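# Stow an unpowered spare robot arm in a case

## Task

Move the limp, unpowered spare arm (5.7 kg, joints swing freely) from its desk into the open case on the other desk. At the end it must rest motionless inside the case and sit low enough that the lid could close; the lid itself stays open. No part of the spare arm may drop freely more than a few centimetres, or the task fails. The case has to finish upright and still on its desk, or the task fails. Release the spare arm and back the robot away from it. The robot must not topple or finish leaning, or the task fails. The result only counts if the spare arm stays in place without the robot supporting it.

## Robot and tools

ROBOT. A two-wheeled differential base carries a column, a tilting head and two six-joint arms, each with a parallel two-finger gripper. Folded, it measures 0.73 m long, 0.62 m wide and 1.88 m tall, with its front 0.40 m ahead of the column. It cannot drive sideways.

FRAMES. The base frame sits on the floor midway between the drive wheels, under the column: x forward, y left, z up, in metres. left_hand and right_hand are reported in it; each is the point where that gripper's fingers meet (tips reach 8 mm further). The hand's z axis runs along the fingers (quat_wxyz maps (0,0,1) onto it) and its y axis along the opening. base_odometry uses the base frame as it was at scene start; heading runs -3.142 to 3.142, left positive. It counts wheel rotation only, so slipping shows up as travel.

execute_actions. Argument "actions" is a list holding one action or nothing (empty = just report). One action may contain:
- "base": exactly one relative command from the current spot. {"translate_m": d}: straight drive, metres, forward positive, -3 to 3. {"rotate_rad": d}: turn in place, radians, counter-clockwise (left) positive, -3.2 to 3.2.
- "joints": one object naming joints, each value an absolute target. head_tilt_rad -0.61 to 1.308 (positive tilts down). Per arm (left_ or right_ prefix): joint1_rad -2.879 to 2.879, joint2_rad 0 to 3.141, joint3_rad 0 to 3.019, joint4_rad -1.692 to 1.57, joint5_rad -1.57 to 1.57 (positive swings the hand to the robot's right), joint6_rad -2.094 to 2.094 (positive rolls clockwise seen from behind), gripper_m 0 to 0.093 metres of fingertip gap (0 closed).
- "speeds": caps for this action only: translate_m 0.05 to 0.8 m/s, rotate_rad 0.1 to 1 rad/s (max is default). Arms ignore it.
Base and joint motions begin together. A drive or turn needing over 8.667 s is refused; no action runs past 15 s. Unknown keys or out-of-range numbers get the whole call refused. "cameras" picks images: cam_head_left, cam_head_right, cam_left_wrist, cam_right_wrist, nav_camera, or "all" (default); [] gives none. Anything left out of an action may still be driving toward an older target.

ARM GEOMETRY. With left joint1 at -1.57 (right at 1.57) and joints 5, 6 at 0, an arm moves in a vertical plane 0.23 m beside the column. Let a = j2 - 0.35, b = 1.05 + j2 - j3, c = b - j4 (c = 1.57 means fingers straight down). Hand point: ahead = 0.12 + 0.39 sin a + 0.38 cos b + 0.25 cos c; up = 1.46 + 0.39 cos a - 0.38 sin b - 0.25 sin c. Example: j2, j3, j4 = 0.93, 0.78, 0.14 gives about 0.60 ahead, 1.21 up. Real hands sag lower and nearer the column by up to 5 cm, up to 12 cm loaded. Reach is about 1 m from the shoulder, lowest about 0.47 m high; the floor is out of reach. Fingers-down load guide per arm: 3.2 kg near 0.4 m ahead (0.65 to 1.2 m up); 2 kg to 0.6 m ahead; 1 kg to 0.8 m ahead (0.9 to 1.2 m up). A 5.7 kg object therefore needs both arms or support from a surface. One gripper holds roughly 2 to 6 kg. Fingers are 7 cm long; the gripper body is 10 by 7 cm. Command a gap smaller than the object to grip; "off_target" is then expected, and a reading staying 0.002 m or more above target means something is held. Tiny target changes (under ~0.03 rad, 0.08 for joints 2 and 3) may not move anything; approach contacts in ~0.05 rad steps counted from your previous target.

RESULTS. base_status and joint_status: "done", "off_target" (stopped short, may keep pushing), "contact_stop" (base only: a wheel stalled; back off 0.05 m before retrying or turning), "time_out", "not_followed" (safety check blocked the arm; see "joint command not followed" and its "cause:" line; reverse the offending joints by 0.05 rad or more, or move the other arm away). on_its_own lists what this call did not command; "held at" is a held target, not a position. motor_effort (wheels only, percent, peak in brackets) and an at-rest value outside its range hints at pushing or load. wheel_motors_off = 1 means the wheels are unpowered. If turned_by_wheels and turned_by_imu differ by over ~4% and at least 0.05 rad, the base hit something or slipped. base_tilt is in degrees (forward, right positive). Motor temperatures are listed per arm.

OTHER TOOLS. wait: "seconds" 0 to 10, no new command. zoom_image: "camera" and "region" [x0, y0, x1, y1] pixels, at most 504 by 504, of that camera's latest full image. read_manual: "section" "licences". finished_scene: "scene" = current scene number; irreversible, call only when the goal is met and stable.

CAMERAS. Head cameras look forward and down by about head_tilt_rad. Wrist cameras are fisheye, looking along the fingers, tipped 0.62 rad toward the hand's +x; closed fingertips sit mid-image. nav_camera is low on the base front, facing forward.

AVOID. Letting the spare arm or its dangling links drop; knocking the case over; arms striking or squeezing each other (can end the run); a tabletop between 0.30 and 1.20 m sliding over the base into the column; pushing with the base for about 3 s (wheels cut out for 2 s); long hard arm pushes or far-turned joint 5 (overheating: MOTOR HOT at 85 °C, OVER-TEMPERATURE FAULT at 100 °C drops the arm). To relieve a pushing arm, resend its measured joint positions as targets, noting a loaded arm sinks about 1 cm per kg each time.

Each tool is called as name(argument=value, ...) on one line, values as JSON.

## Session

execute_actions(actions=[{"joints":{"head_tilt_rad":0.6}}])

Scene clock: 0.73 s.
Motor temperatures (°C, as the motors report them): left_arm=[25 27 26 26 25 27] | right_arm=[25 25 27 26 27 24]
base_odometry: x=+0.000 y=+0.000 heading=+0.000 (m, m, rad; odometry frame)
turned_by_wheels: +0.000 (rad since the last result)
turned_by_imu: +0.000 (rad since the last result)
base_tilt: forward=-0.1 right=-0.3 (deg)
base_status: not commanded
joint_positions: head_tilt_rad=+0.618 left_joint1_rad=-1.582 left_joint2_rad=+0.878 left_joint3_rad=+0.400 left_joint4_rad=-0.985 left_joint5_rad=-0.022 left_joint6_rad=-0.091 left_gripper_m=+0.094 right_joint1_rad=+1.567 right_joint2_rad=+0.908 right_joint3_rad=+0.385 right_joint4_rad=-0.934 right_joint5_rad=+0.041 right_joint6_rad=-0.068 right_gripper_m=+0.095
joint_status: all done
wheel_motors_off: 0
motor_effort: left_wheel=+0(1) right_wheel=+2(2) (%)
left_hand: x=+0.1382 y=+0.2261 z=+1.2612 quat_wxyz=(+0.452, +0.031, -0.891, -0.027) (m; base frame)
right_hand: x=+0.1318 y=-0.2334 z=+1.2537 quat_wxyz=(+0.450, +0.038, -0.892, +0.004) (m; base frame)
pictures: cam_head_left, cam_head_right, cam_left_wrist, cam_right_wrist, nav_camera
camera_calibration (this result's frames):
cam_head_left: T_world_to_cam=[[0.0637728, -0.997861, 0.0143581, 0.000889735], [-0.486347, -0.0436391, -0.872675, 1.36017], [0.871435, 0.0486699, -0.48809, 0.626454], [0, 0, 0, 1]] pos_world=[0.115543, 0.0297548, 1.49274]
cam_head_right: T_world_to_cam=[[0.0713363, -0.99737, 0.0127865, -0.0581484], [-0.50557, -0.0472051, -0.861493, 1.34306], [0.859832, 0.0549913, -0.507608, 0.660215], [0, 0, 0, 1]] pos_world=[0.115484, -0.0309024, 1.49291]
cam_left_wrist: T_world_to_cam=[[0.0303444, -0.996442, -0.0786283, 0.316682], [-0.0109728, -0.0789919, 0.996815, -1.23103], [-0.999479, -0.029385, -0.0133307, 0.285154], [0, 0, 0, 1]] pos_world=[0.261888, 0.226694, 1.25581]
cam_right_wrist: T_world_to_cam=[[0.0752342, -0.996937, -0.0213724, -0.21534], [0.00213262, -0.0212722, 0.999771, -1.2569], [-0.997164, -0.0752626, 0.000525691, 0.234634], [0, 0, 0, 1]] pos_world=[0.25285, -0.223759, 1.25189]
Images, in order (width x height): cam_head_left 504x504, cam_head_right 504x504, cam_left_wrist 616x616, cam_right_wrist 616x616, nav_camera 504x504.

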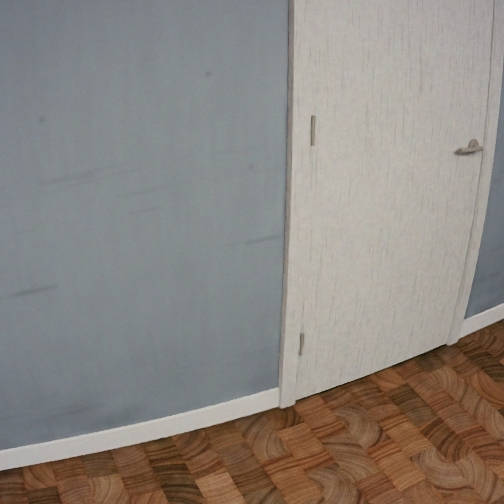

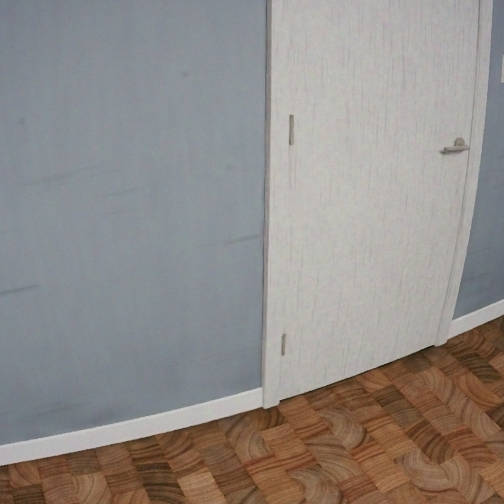

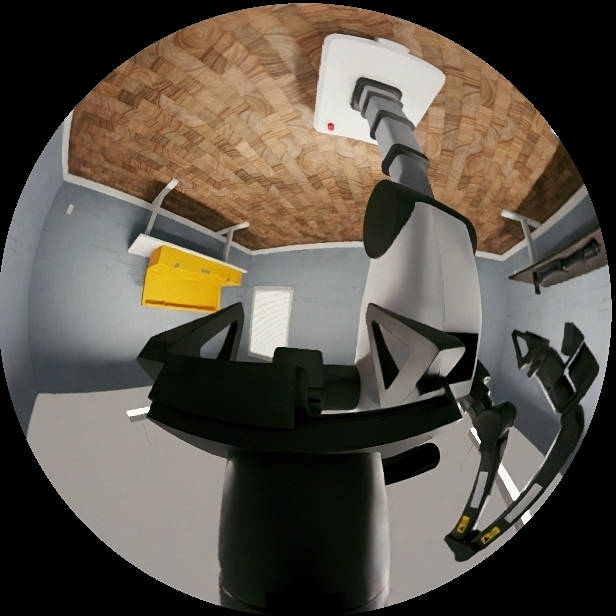

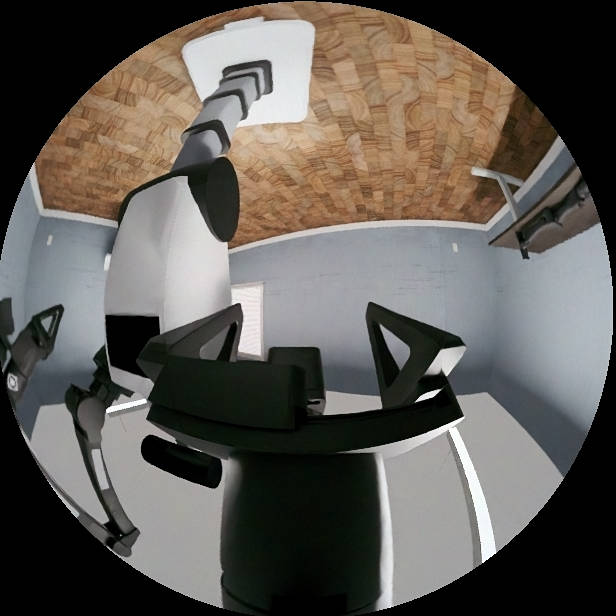

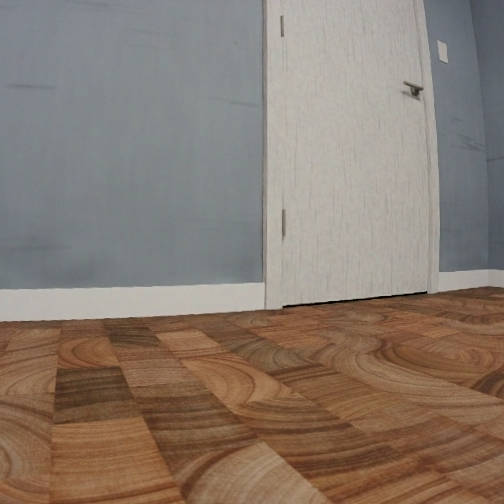

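Arm is to the right-rear; case behind-left.

execute_actions(actions=[{"base":{"rotate_rad":-1.9},"joints":{"left_joint1_rad":-1.57,"left_joint2_rad":1.53,"left_joint3_rad":0.86,"left_joint4_rad":0.15,"left_joint5_rad":0,"left_joint6_rad":1.57,"right_joint1_rad":1.57,"right_joint2_rad":1.53,"right_joint3_rad":0.86,"right_joint4_rad":0.15,"right_joint5_rad":0,"right_joint6_rad":-1.57,"head_tilt_rad":0.5}}], cameras=["cam_head_left","nav_camera"])

Scene clock: 5.10 s.
Motor temperatures (°C, as the motors report them): left_arm=[25 27 27 26 25 27] | right_arm=[25 25 27 26 27 24]
base_odometry: x=+0.000 y=+0.000 heading=-1.899 (m, m, rad; odometry frame)
turned_by_wheels: -1.899 (rad since the last result)
turned_by_imu: -1.876 (rad since the last result)
base_tilt: forward=+0.0 right=-0.3 (deg)
base_status: done
joint_positions: head_tilt_rad=+0.518 left_joint1_rad=-1.571 left_joint2_rad=+1.529 left_joint3_rad=+0.863 left_joint4_rad=+0.141 left_joint5_rad=-0.003 left_joint6_rad=+1.557 left_gripper_m=+0.094 right_joint1_rad=+1.568 right_joint2_rad=+1.521 right_joint3_rad=+0.866 right_joint4_rad=+0.145 right_joint5_rad=+0.001 right_joint6_rad=-1.557 right_gripper_m=+0.095
joint_status: all done
wheel_motors_off: 0
motor_effort: left_wheel=+4(27) right_wheel=-4(39) (%)
left_hand: x=+0.4258 y=+0.2249 z=+0.9779 quat_wxyz=(+0.001, -0.702, -0.712, -0.001) (m; base frame)
right_hand: x=+0.4326 y=-0.2274 z=+0.9802 quat_wxyz=(-0.004, +0.702, -0.712, +0.006) (m; base frame)
pictures: cam_head_left, nav_camera
camera_calibration (this result's frames):
cam_head_left: T_world_to_cam=[[0.0620311, -0.997861, 0.0206221, -0.00866973], [-0.397253, -0.0436391, -0.916671, 1.42347], [0.91561, 0.0486699, -0.39911, 0.487216], [0, 0, 0, 1]] pos_world=[0.119914, 0.0297548, 1.49948]
Images, in order (width x height): cam_head_left 504x504, nav_camera 504x504.

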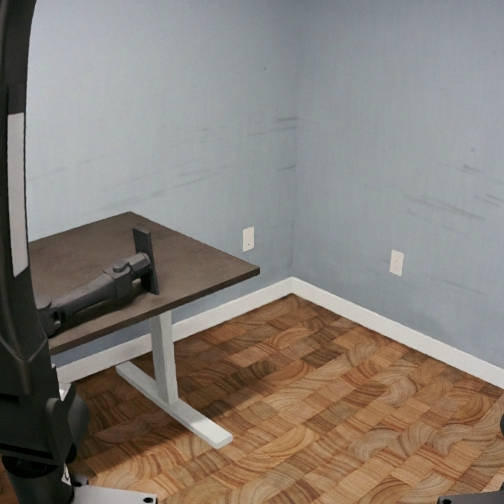

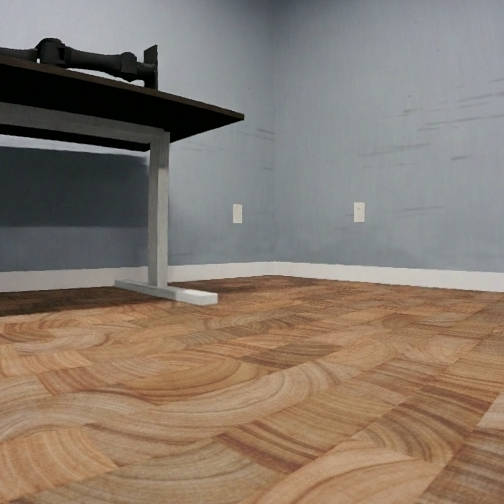

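execute_actions(actions=[{"base":{"rotate_rad":0.85}}], cameras=["cam_head_left","nav_camera"])

Scene clock: 10.53 s.
Motor temperatures (°C, as the motors report them): left_arm=[25 27 27 26 25 27] | right_arm=[25 26 27 26 27 24]
base_odometry: x=+0.000 y=+0.000 heading=-1.051 (m, m, rad; odometry frame)
turned_by_wheels: +0.849 (rad since the last result)
turned_by_imu: +0.838 (rad since the last result)
base_tilt: forward=-0.1 right=-0.1 (deg)
base_status: done
joint_positions: head_tilt_rad=+0.518 left_joint1_rad=-1.570 left_joint2_rad=+1.529 left_joint3_rad=+0.863 left_joint4_rad=+0.141 left_joint5_rad=-0.003 left_joint6_rad=+1.557 left_gripper_m=+0.094 right_joint1_rad=+1.568 right_joint2_rad=+1.521 right_joint3_rad=+0.866 right_joint4_rad=+0.145 right_joint5_rad=+0.001 right_joint6_rad=-1.557 right_gripper_m=+0.095
joint_status: not commanded
wheel_motors_off: 0
motor_effort: left_wheel=-1(18) right_wheel=+2(22) (%)
left_hand: x=+0.4258 y=+0.2255 z=+0.9779 quat_wxyz=(+0.001, -0.702, -0.712, -0.001) (m; base frame)
right_hand: x=+0.4324 y=-0.2272 z=+0.9802 quat_wxyz=(-0.004, +0.702, -0.712, +0.006) (m; base frame)
pictures: cam_head_left, nav_camera
camera_calibration (this result's frames):
cam_head_left: T_world_to_cam=[[0.0620305, -0.997861, 0.0206239, -0.00867236], [-0.397227, -0.0436391, -0.916682, 1.42348], [0.915622, 0.0486699, -0.399084, 0.487176], [0, 0, 0, 1]] pos_world=[0.119915, 0.0297548, 1.49948]
Images, in order (width x height): cam_head_left 504x504, nav_camera 504x504.

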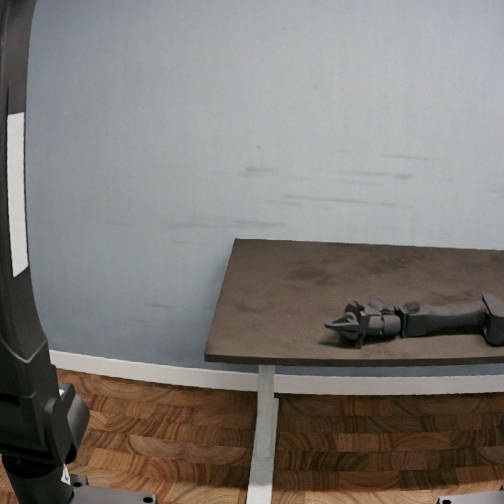

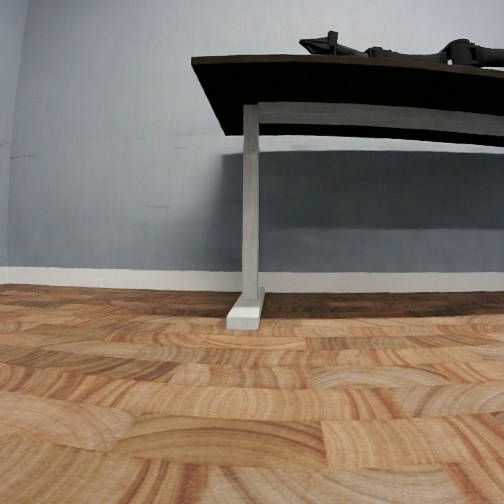

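execute_actions(actions=[{"base":{"rotate_rad":-1.59}}], cameras=[])

execute_actions(actions=[{"base":{"translate_m":0.58}}], cameras=[])

execute_actions(actions=[{"base":{"rotate_rad":1.59}}], cameras=["cam_head_left"])

execute_actions(actions=[{"base":{"translate_m":0.55},"joints":{"head_tilt_rad":0.9,"right_joint1_rad":1.78,"right_joint5_rad":0.2}}], cameras=["cam_head_left","cam_head_right"])

Scene clock: 15.30 s.
Motor temperatures (°C, as the motors report them): left_arm=[25 27 27 26 25 27] | right_arm=[25 26 27 26 27 24]
base_odometry: x=+0.000 y=+0.000 heading=-2.640 (m, m, rad; odometry frame)
turned_by_wheels: -1.589 (rad since the last result)
turned_by_imu: -1.572 (rad since the last result)
base_tilt: forward=+0.1 right=-0.3 (deg)
base_status: done
joint_positions: head_tilt_rad=+0.518 left_joint1_rad=-1.570 left_joint2_rad=+1.529 left_joint3_rad=+0.863 left_joint4_rad=+0.141 left_joint5_rad=-0.003 left_joint6_rad=+1.557 left_gripper_m=+0.094 right_joint1_rad=+1.569 right_joint2_rad=+1.521 right_joint3_rad=+0.866 right_joint4_rad=+0.145 right_joint5_rad=+0.001 right_joint6_rad=-1.557 right_gripper_m=+0.095
joint_status: not commanded
wheel_motors_off: 0
motor_effort: left_wheel=+4(27) right_wheel=-4(35) (%)
left_hand: x=+0.4258 y=+0.2255 z=+0.9779 quat_wxyz=(+0.001, -0.702, -0.712, -0.001) (m; base frame)
right_hand: x=+0.4324 y=-0.2267 z=+0.9802 quat_wxyz=(-0.004, +0.702, -0.712, +0.006) (m; base frame)
pictures: none
No camera images: the call's "cameras" was empty. Leave "cameras" out to get every camera's image.

Scene clock: 18.03 s.
Motor temperatures (°C, as the motors report them): left_arm=[25 27 27 26 25 27] | right_arm=[25 26 27 26 27 24]
base_odometry: x=-0.509 y=-0.279 heading=-2.640 (m, m, rad; odometry frame)
turned_by_wheels: +0.000 (rad since the last result)
turned_by_imu: +0.000 (rad since the last result)
base_tilt: forward=+0.0 right=-0.2 (deg)
base_status: done
joint_positions: head_tilt_rad=+0.518 left_joint1_rad=-1.570 left_joint2_rad=+1.529 left_joint3_rad=+0.862 left_joint4_rad=+0.141 left_joint5_rad=-0.003 left_joint6_rad=+1.557 left_gripper_m=+0.094 right_joint1_rad=+1.569 right_joint2_rad=+1.521 right_joint3_rad=+0.863 right_joint4_rad=+0.145 right_joint5_rad=+0.001 right_joint6_rad=-1.557 right_gripper_m=+0.095
joint_status: not commanded
wheel_motors_off: 0
motor_effort: left_wheel=+0(47) right_wheel=+0(42) (%)
left_hand: x=+0.4251 y=+0.2255 z=+0.9779 quat_wxyz=(+0.002, -0.702, -0.712, -0.001) (m; base frame)
right_hand: x=+0.4305 y=-0.2267 z=+0.9803 quat_wxyz=(-0.003, +0.702, -0.712, +0.005) (m; base frame)
pictures: none
No camera images: the call's "cameras" was empty. Leave "cameras" out to get every camera's image.

Scene clock: 21.13 s.
Motor temperatures (°C, as the motors report them): left_arm=[25 28 27 26 25 27] | right_arm=[25 26 27 26 27 24]
base_odometry: x=-0.509 y=-0.279 heading=-1.051 (m, m, rad; odometry frame)
turned_by_wheels: +1.589 (rad since the last result)
turned_by_imu: +1.569 (rad since the last result)
base_tilt: forward=+0.0 right=-0.3 (deg)
base_status: done
joint_positions: head_tilt_rad=+0.518 left_joint1_rad=-1.570 left_joint2_rad=+1.529 left_joint3_rad=+0.862 left_joint4_rad=+0.141 left_joint5_rad=-0.003 left_joint6_rad=+1.557 left_gripper_m=+0.094 right_joint1_rad=+1.569 right_joint2_rad=+1.521 right_joint3_rad=+0.863 right_joint4_rad=+0.145 right_joint5_rad=+0.001 right_joint6_rad=-1.557 right_gripper_m=+0.095
joint_status: not commanded
wheel_motors_off: 0
motor_effort: left_wheel=-4(38) right_wheel=+3(29) (%)
left_hand: x=+0.4251 y=+0.2255 z=+0.9779 quat_wxyz=(+0.002, -0.702, -0.712, -0.001) (m; base frame)
right_hand: x=+0.4305 y=-0.2267 z=+0.9803 quat_wxyz=(-0.003, +0.702, -0.712, +0.005) (m; base frame)
pictures: cam_head_left
camera_calibration (this result's frames):
cam_head_left: T_world_to_cam=[[0.0620194, -0.997861, 0.0206573, -0.00872333], [-0.396732, -0.0436391, -0.916896, 1.42379], [0.915837, 0.0486699, -0.39859, 0.486404], [0, 0, 0, 1]] pos_world=[0.119937, 0.0297548, 1.49952]
Images, in order (width x height): cam_head_left 504x504.

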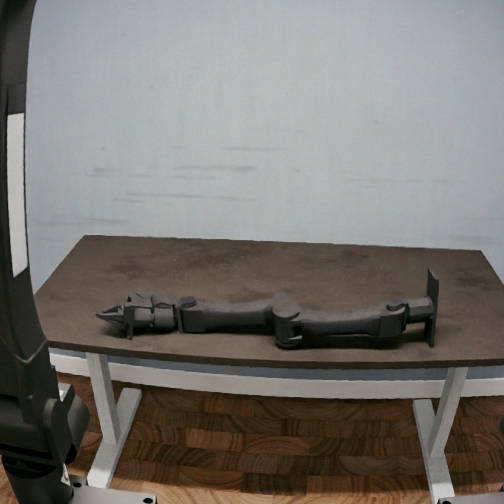

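Scene clock: 23.53 s.
Motor temperatures (°C, as the motors report them): left_arm=[25 28 27 26 25 27] | right_arm=[25 26 27 26 27 24]
base_odometry: x=-0.235 y=-0.756 heading=-1.051 (m, m, rad; odometry frame)
turned_by_wheels: +0.000 (rad since the last result)
turned_by_imu: +0.001 (rad since the last result)
base_tilt: forward=+0.0 right=-0.3 (deg)
base_status: done
joint_positions: head_tilt_rad=+0.902 left_joint1_rad=-1.570 left_joint2_rad=+1.529 left_joint3_rad=+0.863 left_joint4_rad=+0.141 left_joint5_rad=-0.003 left_joint6_rad=+1.558 left_gripper_m=+0.094 right_joint1_rad=+1.784 right_joint2_rad=+1.521 right_joint3_rad=+0.863 right_joint4_rad=+0.145 right_joint5_rad=+0.199 right_joint6_rad=-1.557 right_gripper_m=+0.095
joint_status: all done
wheel_motors_off: 0
motor_effort: left_wheel=+0(40) right_wheel=+0(50) (%)
left_hand: x=+0.4256 y=+0.2255 z=+0.9779 quat_wxyz=(+0.002, -0.702, -0.712, -0.001) (m; base frame)
right_hand: x=+0.4277 y=-0.1349 z=+0.9888 quat_wxyz=(-0.003, +0.738, -0.674, +0.012) (m; base frame)
pictures: cam_head_left, cam_head_right
camera_calibration (this result's frames):
cam_head_left: T_world_to_cam=[[0.0652416, -0.997861, -0.00408168, 0.0292136], [-0.71134, -0.0436391, -0.701492, 1.1078], [0.699813, 0.0486699, -0.712666, 0.980882], [0, 0, 0, 1]] pos_world=[0.0996793, 0.0297548, 1.47627]
cam_head_right: T_world_to_cam=[[0.072062, -0.99737, -0.00770917, -0.0266214], [-0.726661, -0.0472051, -0.685373, 1.08289], [0.683206, 0.0549913, -0.728152, 1.00868], [0, 0, 0, 1]] pos_world=[0.0996699, -0.0309024, 1.47645]
Images, in order (width x height): cam_head_left 504x504, cam_head_right 504x504.

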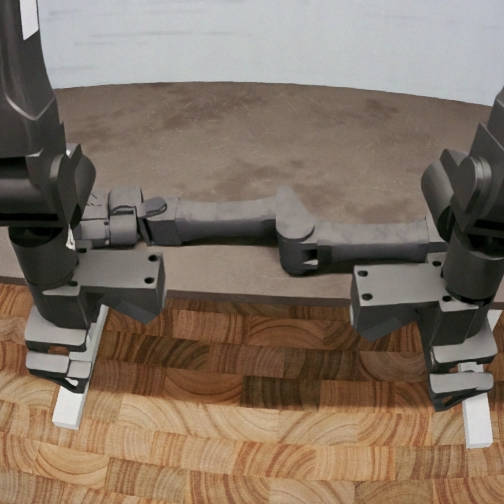

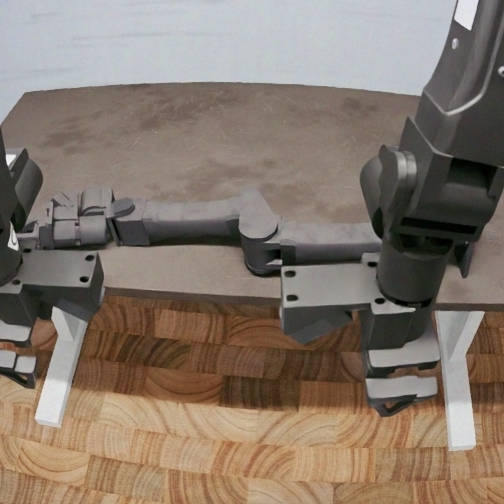

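execute_actions(actions=[{"base":{"translate_m":0.36},"joints":{"head_tilt_rad":1.2,"right_joint1_rad":1.68,"right_joint5_rad":0.1,"left_joint1_rad":-1.68,"left_joint5_rad":-0.1}}], cameras=[])

execute_actions(actions=[{"joints":{"left_joint2_rad":1.9,"left_joint3_rad":1.18,"left_joint4_rad":0.2,"right_joint2_rad":1.9,"right_joint3_rad":1.18,"right_joint4_rad":0.2}}], cameras=["cam_head_left","cam_left_wrist","cam_right_wrist"])

Scene clock: 28.53 s.
Motor temperatures (°C, as the motors report them): left_arm=[25 28 27 26 25 27] | right_arm=[25 26 27 26 27 24]
base_odometry: x=-0.056 y=-1.069 heading=-1.051 (m, m, rad; odometry frame)
turned_by_wheels: +0.000 (rad since the last result)
turned_by_imu: -0.001 (rad since the last result)
base_tilt: forward=-0.1 right=-0.3 (deg)
base_status: done
joint_positions: head_tilt_rad=+1.199 left_joint1_rad=-1.688 left_joint2_rad=+1.529 left_joint3_rad=+0.864 left_joint4_rad=+0.141 left_joint5_rad=-0.096 left_joint6_rad=+1.558 left_gripper_m=+0.094 right_joint1_rad=+1.675 right_joint2_rad=+1.521 right_joint3_rad=+0.864 right_joint4_rad=+0.145 right_joint5_rad=+0.102 right_joint6_rad=-1.557 right_gripper_m=+0.095
joint_status: all done
wheel_motors_off: 0
motor_effort: left_wheel=+0(32) right_wheel=+0(34) (%)
left_hand: x=+0.4250 y=+0.1722 z=+0.9805 quat_wxyz=(-0.003, -0.723, -0.691, +0.001) (m; base frame)
right_hand: x=+0.4306 y=-0.1821 z=+0.9823 quat_wxyz=(-0.001, +0.720, -0.694, +0.009) (m; base frame)
pictures: none
No camera images: the call's "cameras" was empty. Leave "cameras" out to get every camera's image.

Scene clock: 29.70 s.
Motor temperatures (°C, as the motors report them): left_arm=[25 28 27 26 25 27] | right_arm=[25 26 27 26 27 24]
base_odometry: x=-0.056 y=-1.069 heading=-1.051 (m, m, rad; odometry frame)
turned_by_wheels: +0.000 (rad since the last result)
turned_by_imu: +0.000 (rad since the last result)
base_tilt: forward=+0.1 right=-0.3 (deg)
base_status: not commanded
joint_positions: head_tilt_rad=+1.199 left_joint1_rad=-1.688 left_joint2_rad=+1.908 left_joint3_rad=+1.177 left_joint4_rad=+0.194 left_joint5_rad=-0.096 left_joint6_rad=+1.558 left_gripper_m=+0.094 right_joint1_rad=+1.675 right_joint2_rad=+1.905 right_joint3_rad=+1.177 right_joint4_rad=+0.198 right_joint5_rad=+0.102 right_joint6_rad=-1.558 right_gripper_m=+0.095
joint_status: all done
wheel_motors_off: 0
motor_effort: left_wheel=-1(2) right_wheel=+1(1) (%)
left_hand: x=+0.4252 y=+0.1582 z=+0.8434 quat_wxyz=(+0.002, -0.724, -0.690, +0.005) (m; base frame)
right_hand: x=+0.4286 y=-0.1697 z=+0.8434 quat_wxyz=(+0.006, +0.721, -0.693, +0.003) (m; base frame)
pictures: cam_head_left, cam_left_wrist, cam_right_wrist
camera_calibration (this result's frames):
cam_head_left: T_world_to_cam=[[0.0611925, -0.997861, -0.0229915, 0.0585372], [-0.885455, -0.0436391, -0.462671, 0.748717], [0.460678, 0.0486699, -0.886232, 1.26013], [0, 0, 0, 1]] pos_world=[0.0788591, 0.0297548, 1.46452]
cam_left_wrist: T_world_to_cam=[[-0.99891, 0.0458408, 0.0088247, 0.406466], [0.0425233, 0.815508, 0.577182, -0.627068], [0.0192619, 0.576928, -0.816568, 0.71287], [0, 0, 0, 1]] pos_world=[0.418956, 0.081471, 0.940452]
cam_right_wrist: T_world_to_cam=[[0.999278, 0.0379117, 0.00229609, -0.423306], [0.0287827, -0.795328, 0.605495, -0.656134], [0.0247815, -0.604992, -0.795846, 0.679355], [0, 0, 0, 1]] pos_world=[0.425051, -0.0947889, 0.93892]
Images, in order (width x height): cam_head_left 504x504, cam_left_wrist 616x616, cam_right_wrist 616x616.

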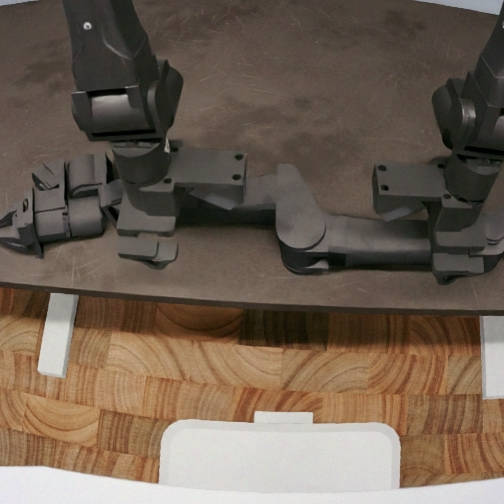

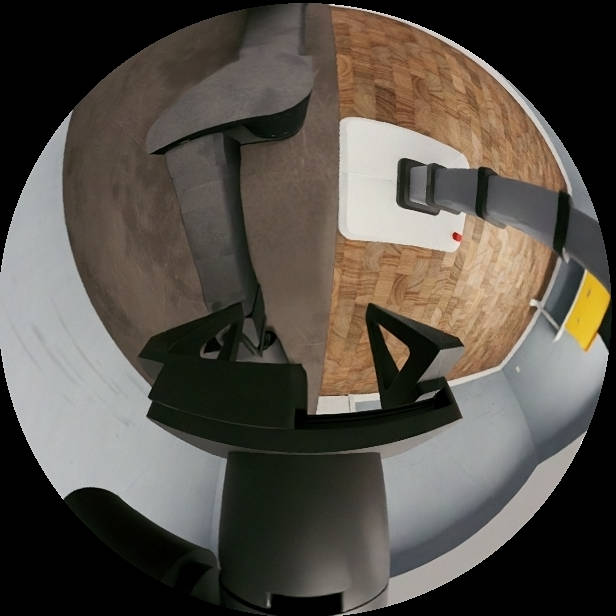

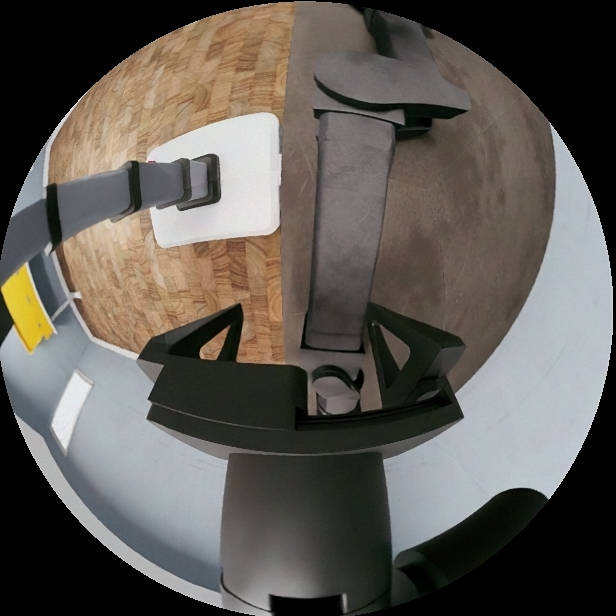

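execute_actions(actions=[{"base":{"translate_m":0.04},"speeds":{"translate_m":0.05},"joints":{"left_joint1_rad":-1.75,"left_joint5_rad":-0.17,"right_joint1_rad":1.75,"right_joint5_rad":0.17,"left_joint2_rad":2.0,"left_joint3_rad":1.31,"left_joint4_rad":0.17,"right_joint2_rad":2.0,"right_joint3_rad":1.24,"right_joint4_rad":0.24}}], cameras=["cam_head_left","cam_left_wrist","cam_right_wrist"])

Scene clock: 33.20 s.
Motor temperatures (°C, as the motors report them): left_arm=[25 28 27 26 25 27] | right_arm=[25 26 27 26 27 24]
base_odometry: x=-0.036 y=-1.103 heading=-1.051 (m, m, rad; odometry frame)
turned_by_wheels: +0.000 (rad since the last result)
turned_by_imu: -0.001 (rad since the last result)
base_tilt: forward=+0.0 right=-0.3 (deg)
base_status: done
joint_positions: head_tilt_rad=+1.199 left_joint1_rad=-1.758 left_joint2_rad=+1.980 left_joint3_rad=+1.314 left_joint4_rad=+0.176 left_joint5_rad=-0.167 left_joint6_rad=+1.558 left_gripper_m=+0.094 right_joint1_rad=+1.756 right_joint2_rad=+1.981 right_joint3_rad=+1.245 right_joint4_rad=+0.237 right_joint5_rad=+0.168 right_joint6_rad=-1.558 right_gripper_m=+0.095
joint_status: all done
wheel_motors_off: 0
motor_effort: left_wheel=+0(29) right_wheel=+0(34) (%)
left_hand: x=+0.4579 y=+0.1132 z=+0.8173 quat_wxyz=(-0.013, -0.733, -0.680, -0.015) (m; base frame)
right_hand: x=+0.4296 y=-0.1188 z=+0.8210 quat_wxyz=(-0.009, +0.733, -0.680, +0.014) (m; base frame)
pictures: cam_head_left, cam_left_wrist, cam_right_wrist
camera_calibration (this result's frames):
cam_head_left: T_world_to_cam=[[0.0611823, -0.997861, -0.0230185, 0.0585793], [-0.88566, -0.0436391, -0.46228, 0.748125], [0.460286, 0.0486699, -0.886435, 1.26046], [0, 0, 0, 1]] pos_world=[0.0788257, 0.0297548, 1.46451]
cam_left_wrist: T_world_to_cam=[[-0.996421, 0.0734218, -0.0418976, 0.478616], [0.0351404, 0.810523, 0.584651, -0.578858], [0.0768851, 0.581086, -0.810202, 0.684764], [0, 0, 0, 1]] pos_world=[0.444596, 0.0361298, 0.91328]
cam_right_wrist: T_world_to_cam=[[0.996556, 0.0737668, 0.0378716, -0.449979], [0.0362337, -0.798203, 0.601297, -0.602262], [0.074585, -0.597854, -0.798127, 0.673563], [0, 0, 0, 1]] pos_world=[0.420014, -0.0448416, 0.916769]
Images, in order (width x height): cam_head_left 504x504, cam_left_wrist 616x616, cam_right_wrist 616x616.

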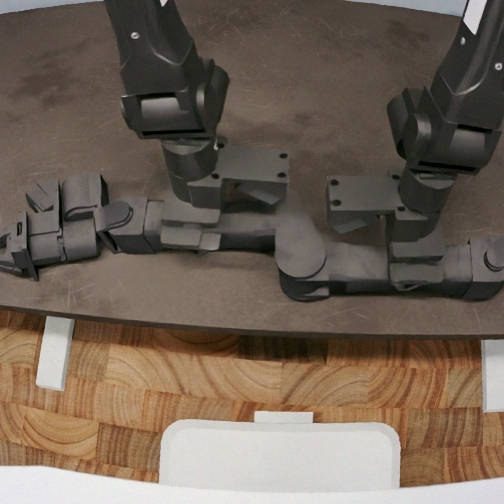

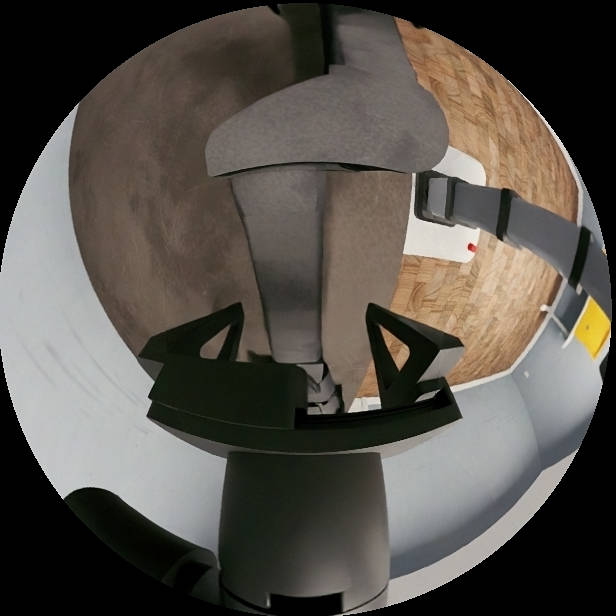

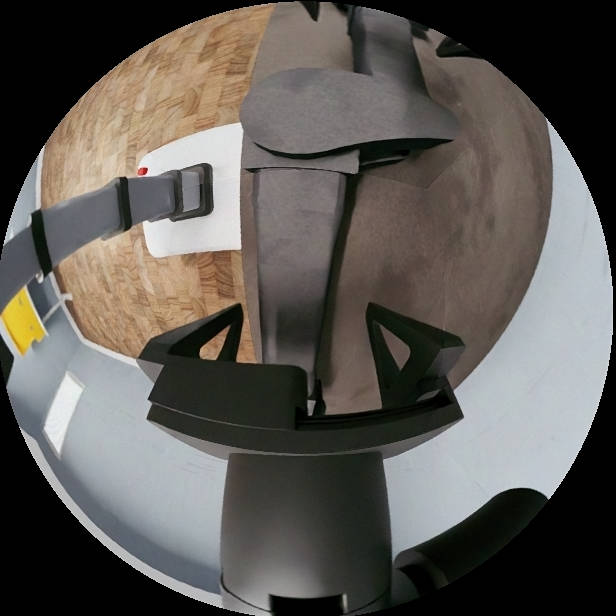

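execute_actions(actions=[{"joints":{"left_joint1_rad":-1.68,"right_joint1_rad":1.71,"left_joint2_rad":2.17,"left_joint3_rad":1.44,"left_joint4_rad":0.2,"right_joint2_rad":2.17,"right_joint3_rad":1.38,"right_joint4_rad":0.25}}], cameras=["cam_head_left","cam_left_wrist","cam_right_wrist"])

Scene clock: 35.63 s.
Motor temperatures (°C, as the motors report them): left_arm=[25 28 27 26 25 27] | right_arm=[25 26 27 26 27 24]
base_odometry: x=-0.036 y=-1.103 heading=-1.051 (m, m, rad; odometry frame)
turned_by_wheels: +0.000 (rad since the last result)
turned_by_imu: +0.000 (rad since the last result)
base_tilt: forward=+0.0 right=-0.2 (deg)
base_status: not commanded
joint_positions: head_tilt_rad=+1.199 left_joint1_rad=-1.669 left_joint2_rad=+2.135 left_joint3_rad=+1.454 left_joint4_rad=+0.208 left_joint5_rad=-0.169 left_joint6_rad=+1.561 left_gripper_m=+0.094 right_joint1_rad=+1.711 right_joint2_rad=+2.154 right_joint3_rad=+1.380 right_joint4_rad=+0.246 right_joint5_rad=+0.172 right_joint6_rad=-1.562 right_gripper_m=+0.095
joint_status: all done
wheel_motors_off: 0
motor_effort: left_wheel=-1(2) right_wheel=+0(1) (%)
left_hand: x=+0.4510 y=+0.1755 z=+0.7534 quat_wxyz=(+0.010, -0.718, -0.695, -0.048) (m; base frame)
right_hand: x=+0.4003 y=-0.1471 z=+0.7554 quat_wxyz=(+0.017, +0.728, -0.685, +0.019) (m; base frame)
pictures: cam_head_left, cam_left_wrist, cam_right_wrist
camera_calibration (this result's frames):
cam_head_left: T_world_to_cam=[[0.0611823, -0.997861, -0.0230185, 0.0585793], [-0.88566, -0.0436391, -0.46228, 0.748125], [0.460286, 0.0486699, -0.886435, 1.26046], [0, 0, 0, 1]] pos_world=[0.0788257, 0.0297548, 1.46451]
cam_left_wrist: T_world_to_cam=[[-0.997974, 0.0337493, -0.0539352, 0.481234], [-0.0091381, 0.762896, 0.646457, -0.610014], [0.0629644, 0.64564, -0.761041, 0.555253], [0, 0, 0, 1]] pos_world=[0.439723, 0.0906424, 0.842874]
cam_right_wrist: T_world_to_cam=[[0.998159, 0.0603133, 0.00645572, -0.39508], [0.0424668, -0.77084, 0.635612, -0.608718], [0.0433122, -0.634167, -0.771982, 0.593982], [0, 0, 0, 1]] pos_world=[0.394476, -0.0687117, 0.848002]
Images, in order (width x height): cam_head_left 504x504, cam_left_wrist 616x616, cam_right_wrist 616x616.

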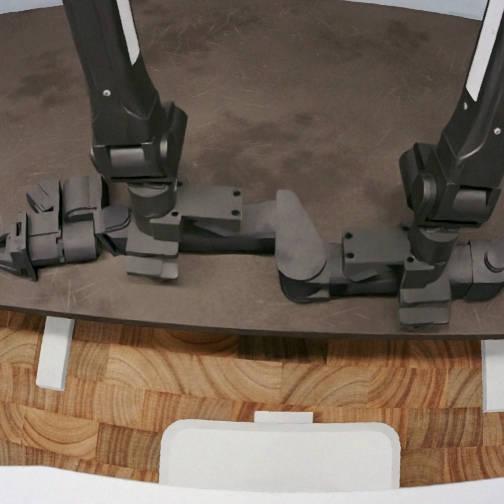

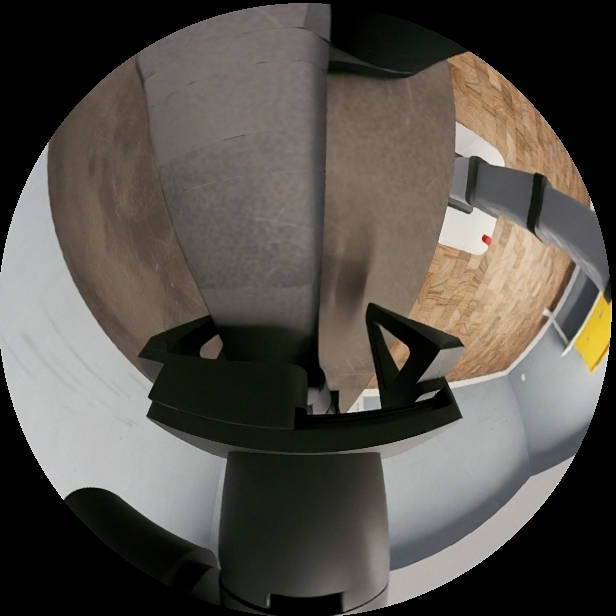

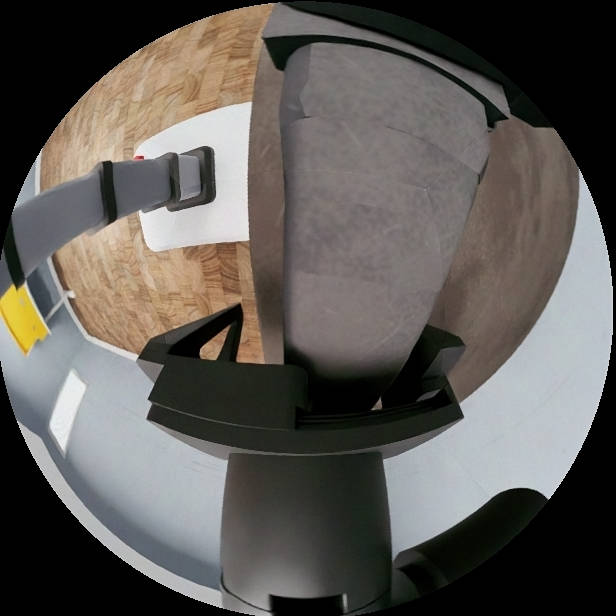

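Straddling both; close and lift.

execute_actions(actions=[{"joints":{"left_gripper_m":0.0,"right_gripper_m":0.0}}], cameras=[])

execute_actions(actions=[{"joints":{"left_joint2_rad":1.8,"left_joint3_rad":1.1,"left_joint4_rad":0.2,"right_joint2_rad":1.8,"right_joint3_rad":1.1,"right_joint4_rad":0.2,"left_joint1_rad":-1.7,"right_joint1_rad":1.73}}], cameras=["cam_head_left"])

execute_actions(actions=[{"joints":{"left_joint2_rad":1.45,"left_joint3_rad":0.82,"left_joint4_rad":0.12,"right_joint2_rad":1.45,"right_joint3_rad":0.82,"right_joint4_rad":0.12,"left_joint1_rad":-1.73,"right_joint1_rad":1.76}}], cameras=[])

execute_actions(actions=[{"joints":{"left_joint2_rad":0.92,"left_joint3_rad":0.69,"left_joint4_rad":-0.3,"right_joint2_rad":0.92,"right_joint3_rad":0.69,"right_joint4_rad":-0.3,"left_joint1_rad":-1.79,"right_joint1_rad":1.82,"head_tilt_rad":0.9}}], cameras=["cam_head_left","cam_left_wrist"])

Scene clock: 38.43 s.
Motor temperatures (°C, as the motors report them): left_arm=[25 28 27 26 25 27] | right_arm=[25 26 27 26 27 24]
base_odometry: x=-0.036 y=-1.103 heading=-1.051 (m, m, rad; odometry frame)
turned_by_wheels: +0.000 (rad since the last result)
turned_by_imu: -0.001 (rad since the last result)
base_tilt: forward=+0.0 right=-0.2 (deg)
base_status: not commanded
joint_positions: head_tilt_rad=+1.199 left_joint1_rad=-1.669 left_joint2_rad=+2.133 left_joint3_rad=+1.469 left_joint4_rad=+0.216 left_joint5_rad=-0.171 left_joint6_rad=+1.553 left_gripper_m=+0.054 right_joint1_rad=+1.711 right_joint2_rad=+2.152 right_joint3_rad=+1.397 right_joint4_rad=+0.258 right_joint5_rad=+0.174 right_joint6_rad=-1.541 right_gripper_m=+0.052
joint_status: left_gripper_m off_target (ended at +0.054, target +0.000); right_gripper_m off_target (ended at +0.052, target +0.000)
wheel_motors_off: 0
motor_effort: left_wheel=-3(4) right_wheel=-1(2) (%)
left_hand: x=+0.4637 y=+0.1749 z=+0.7536 quat_wxyz=(+0.001, -0.713, -0.698, -0.057) (m; base frame)
right_hand: x=+0.4152 y=-0.1463 z=+0.7544 quat_wxyz=(+0.006, +0.719, -0.694, +0.030) (m; base frame)
pictures: none
No camera images: the call's "cameras" was empty. Leave "cameras" out to get every camera's image.

Scene clock: 39.90 s.
Motor temperatures (°C, as the motors report them): left_arm=[25 28 27 26 25 27] | right_arm=[25 26 27 26 27 24]
base_odometry: x=-0.036 y=-1.103 heading=-1.051 (m, m, rad; odometry frame)
turned_by_wheels: +0.000 (rad since the last result)
turned_by_imu: +0.000 (rad since the last result)
base_tilt: forward=+0.0 right=-0.3 (deg)
base_status: not commanded
joint_positions: head_tilt_rad=+1.199 left_joint1_rad=-1.679 left_joint2_rad=+1.900 left_joint3_rad=+1.144 left_joint4_rad=+0.200 left_joint5_rad=-0.180 left_joint6_rad=+1.473 left_gripper_m=+0.054 right_joint1_rad=+1.725 right_joint2_rad=+1.917 right_joint3_rad=+1.130 right_joint4_rad=+0.197 right_joint5_rad=+0.163 right_joint6_rad=-1.579 right_gripper_m=+0.052
joint_status: all done
wheel_motors_off: 0
motor_effort: left_wheel=+0(5) right_wheel=+1(4) (%)
left_hand: x=+0.4124 y=+0.1799 z=+0.8488 quat_wxyz=(+0.039, -0.692, -0.720, -0.023) (m; base frame)
right_hand: x=+0.3908 y=-0.1477 z=+0.8475 quat_wxyz=(+0.032, +0.739, -0.672, -0.010) (m; base frame)
pictures: cam_head_left
camera_calibration (this result's frames):
cam_head_left: T_world_to_cam=[[0.0611822, -0.997861, -0.0230189, 0.0585799], [-0.885663, -0.0436391, -0.462274, 0.748116], [0.460281, 0.0486699, -0.886438, 1.26047], [0, 0, 0, 1]] pos_world=[0.0788252, 0.0297548, 1.46451]
Images, in order (width x height): cam_head_left 504x504.

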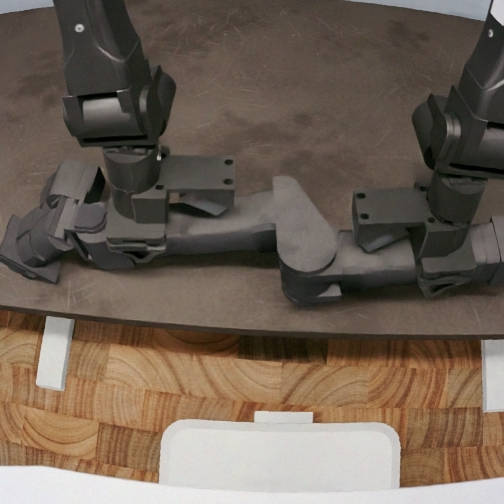

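Scene clock: 41.23 s.
Motor temperatures (°C, as the motors report them): left_arm=[25 28 27 26 25 28] | right_arm=[25 27 27 26 27 24]
base_odometry: x=-0.036 y=-1.103 heading=-1.051 (m, m, rad; odometry frame)
turned_by_wheels: +0.000 (rad since the last result)
turned_by_imu: +0.000 (rad since the last result)
base_tilt: forward=+0.1 right=-0.1 (deg)
base_status: not commanded
joint_positions: head_tilt_rad=+1.199 left_joint1_rad=-1.710 left_joint2_rad=+1.560 left_joint3_rad=+0.864 left_joint4_rad=+0.125 left_joint5_rad=-0.184 left_joint6_rad=+1.458 left_gripper_m=+0.054 right_joint1_rad=+1.748 right_joint2_rad=+1.560 right_joint3_rad=+0.835 right_joint4_rad=+0.116 right_joint5_rad=+0.186 right_joint6_rad=-1.563 right_gripper_m=+0.052
joint_status: all done
wheel_motors_off: 0
motor_effort: left_wheel=-1(2) right_wheel=+0(4) (%)
left_hand: x=+0.4062 y=+0.1748 z=+0.9727 quat_wxyz=(+0.037, -0.694, -0.719, -0.010) (m; base frame)
right_hand: x=+0.3855 y=-0.1563 z=+0.9771 quat_wxyz=(+0.040, +0.739, -0.672, -0.014) (m; base frame)
pictures: none
No camera images: the call's "cameras" was empty. Leave "cameras" out to get every camera's image.

Scene clock: 42.80 s.
Motor temperatures (°C, as the motors report them): left_arm=[25 29 27 26 25 28] | right_arm=[25 27 27 26 27 24]
base_odometry: x=-0.036 y=-1.103 heading=-1.051 (m, m, rad; odometry frame)
turned_by_wheels: +0.000 (rad since the last result)
turned_by_imu: +0.000 (rad since the last result)
base_tilt: forward=+0.0 right=-0.3 (deg)
base_status: not commanded
joint_positions: head_tilt_rad=+0.915 left_joint1_rad=-1.761 left_joint2_rad=+1.013 left_joint3_rad=+0.677 left_joint4_rad=-0.293 left_joint5_rad=-0.187 left_joint6_rad=+1.414 left_gripper_m=+0.054 right_joint1_rad=+1.798 right_joint2_rad=+1.019 right_joint3_rad=+0.652 right_joint4_rad=-0.298 right_joint5_rad=+0.192 right_joint6_rad=-1.531 right_gripper_m=+0.052
joint_status: all done
wheel_motors_off: 0
motor_effort: left_wheel=-1(4) right_wheel=+0(3) (%)
left_hand: x=+0.4066 y=+0.1737 z=+1.1435 quat_wxyz=(+0.045, -0.691, -0.721, +0.020) (m; base frame)
right_hand: x=+0.3875 y=-0.1607 z=+1.1426 quat_wxyz=(+0.047, +0.740, -0.669, -0.043) (m; base frame)
pictures: cam_head_left, cam_left_wrist
camera_calibration (this result's frames):
cam_head_left: T_world_to_cam=[[0.0651817, -0.997861, -0.00494743, 0.0305499], [-0.72059, -0.0436391, -0.691987, 1.09362], [0.690291, 0.0486699, -0.721893, 0.995568], [0, 0, 0, 1]] pos_world=[0.0988289, 0.0297548, 1.47562]
cam_left_wrist: T_world_to_cam=[[-0.99488, -0.0465185, 0.089722, 0.30645], [0.0178343, 0.79303, 0.608921, -0.834476], [-0.0994783, 0.607403, -0.78814, 0.959808], [0, 0, 0, 1]] pos_world=[0.415243, 0.0930301, 1.2371]
Images, in order (width x height): cam_head_left 504x504, cam_left_wrist 616x616.

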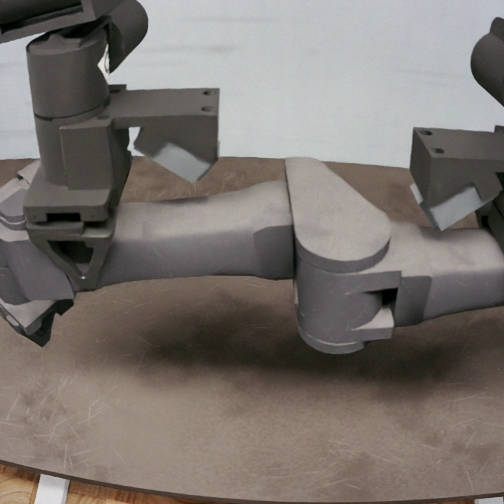

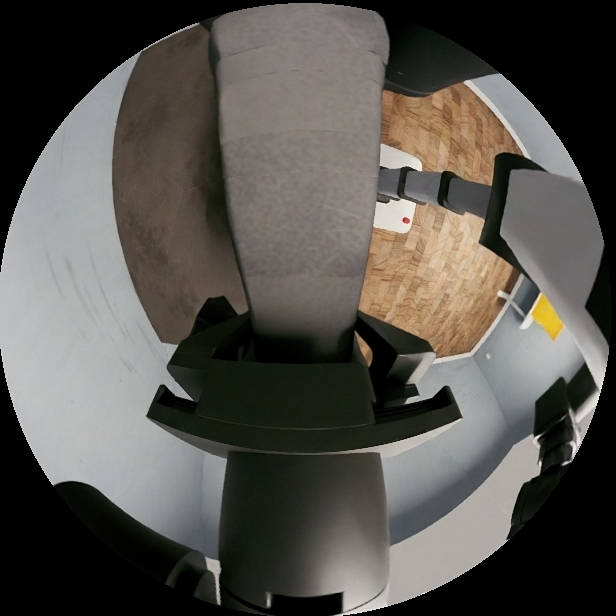

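Held. Back off and turn around.

execute_actions(actions=[{"base":{"translate_m":-0.9},"speeds":{"translate_m":0.3}}], cameras=[])

execute_actions(actions=[{"base":{"rotate_rad":-3.18},"speeds":{"rotate_rad":0.45},"joints":{"head_tilt_rad":0.45}}], cameras=["cam_head_left","nav_camera"])

Scene clock: 47.87 s.
Motor temperatures (°C, as the motors report them): left_arm=[25 29 27 26 26 29] | right_arm=[25 27 27 26 28 24]
base_odometry: x=-0.483 y=-0.322 heading=-1.053 (m, m, rad; odometry frame)
turned_by_wheels: -0.002 (rad since the last result)
turned_by_imu: -0.004 (rad since the last result)
base_tilt: forward=-0.1 right=-0.3 (deg)
base_status: done
joint_positions: head_tilt_rad=+0.914 left_joint1_rad=-1.762 left_joint2_rad=+1.013 left_joint3_rad=+0.670 left_joint4_rad=-0.297 left_joint5_rad=-0.186 left_joint6_rad=+1.411 left_gripper_m=+0.054 right_joint1_rad=+1.798 right_joint2_rad=+1.019 right_joint3_rad=+0.646 right_joint4_rad=-0.302 right_joint5_rad=+0.191 right_joint6_rad=-1.530 right_gripper_m=+0.052
joint_status: not commanded
wheel_motors_off: 0
motor_effort: left_wheel=-1(34) right_wheel=+2(44) (%)
left_hand: x=+0.4015 y=+0.1734 z=+1.1433 quat_wxyz=(+0.048, -0.690, -0.721, +0.024) (m; base frame)
right_hand: x=+0.3824 y=-0.1610 z=+1.1426 quat_wxyz=(+0.050, +0.740, -0.669, -0.047) (m; base frame)
pictures: none
No camera images: the call's "cameras" was empty. Leave "cameras" out to get every camera's image.

Scene clock: 55.97 s.
Motor temperatures (°C, as the motors report them): left_arm=[25 29 27 26 26 29] | right_arm=[25 28 28 26 28 24]
base_odometry: x=-0.483 y=-0.322 heading=+2.051 (m, m, rad; odometry frame)
turned_by_wheels: -3.179 (rad since the last result)
turned_by_imu: -3.143 (rad since the last result)
base_tilt: forward=+0.0 right=-0.4 (deg)
base_status: done
joint_positions: head_tilt_rad=+0.469 left_joint1_rad=-1.762 left_joint2_rad=+1.013 left_joint3_rad=+0.672 left_joint4_rad=-0.297 left_joint5_rad=-0.187 left_joint6_rad=+1.413 left_gripper_m=+0.054 right_joint1_rad=+1.798 right_joint2_rad=+1.019 right_joint3_rad=+0.646 right_joint4_rad=-0.302 right_joint5_rad=+0.190 right_joint6_rad=-1.528 right_gripper_m=+0.052
joint_status: all done
wheel_motors_off: 0
motor_effort: left_wheel=+5(43) right_wheel=-6(33) (%)
left_hand: x=+0.4029 y=+0.1735 z=+1.1434 quat_wxyz=(+0.048, -0.691, -0.721, +0.023) (m; base frame)
right_hand: x=+0.3828 y=-0.1608 z=+1.1426 quat_wxyz=(+0.050, +0.739, -0.670, -0.047) (m; base frame)
pictures: cam_head_left, nav_camera
camera_calibration (this result's frames):
cam_head_left: T_world_to_cam=[[0.0609309, -0.997861, 0.023676, -0.0133177], [-0.351258, -0.0436391, -0.935261, 1.4498], [0.934294, 0.0486699, -0.353166, 0.415528], [0, 0, 0, 1]] pos_world=[0.121839, 0.0297548, 1.503]
Images, in order (width x height): cam_head_left 504x504, nav_camera 504x504.

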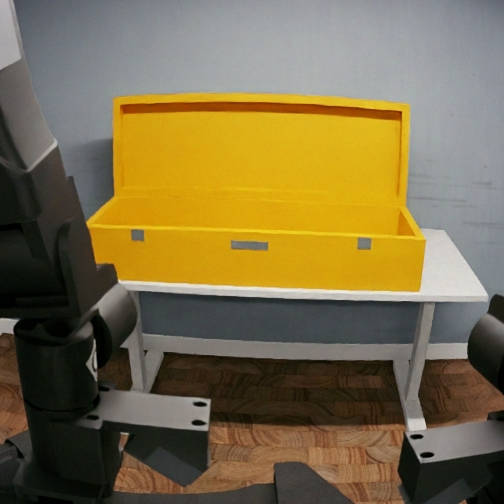

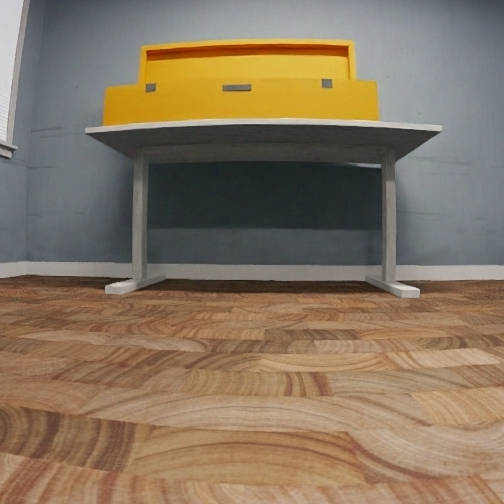

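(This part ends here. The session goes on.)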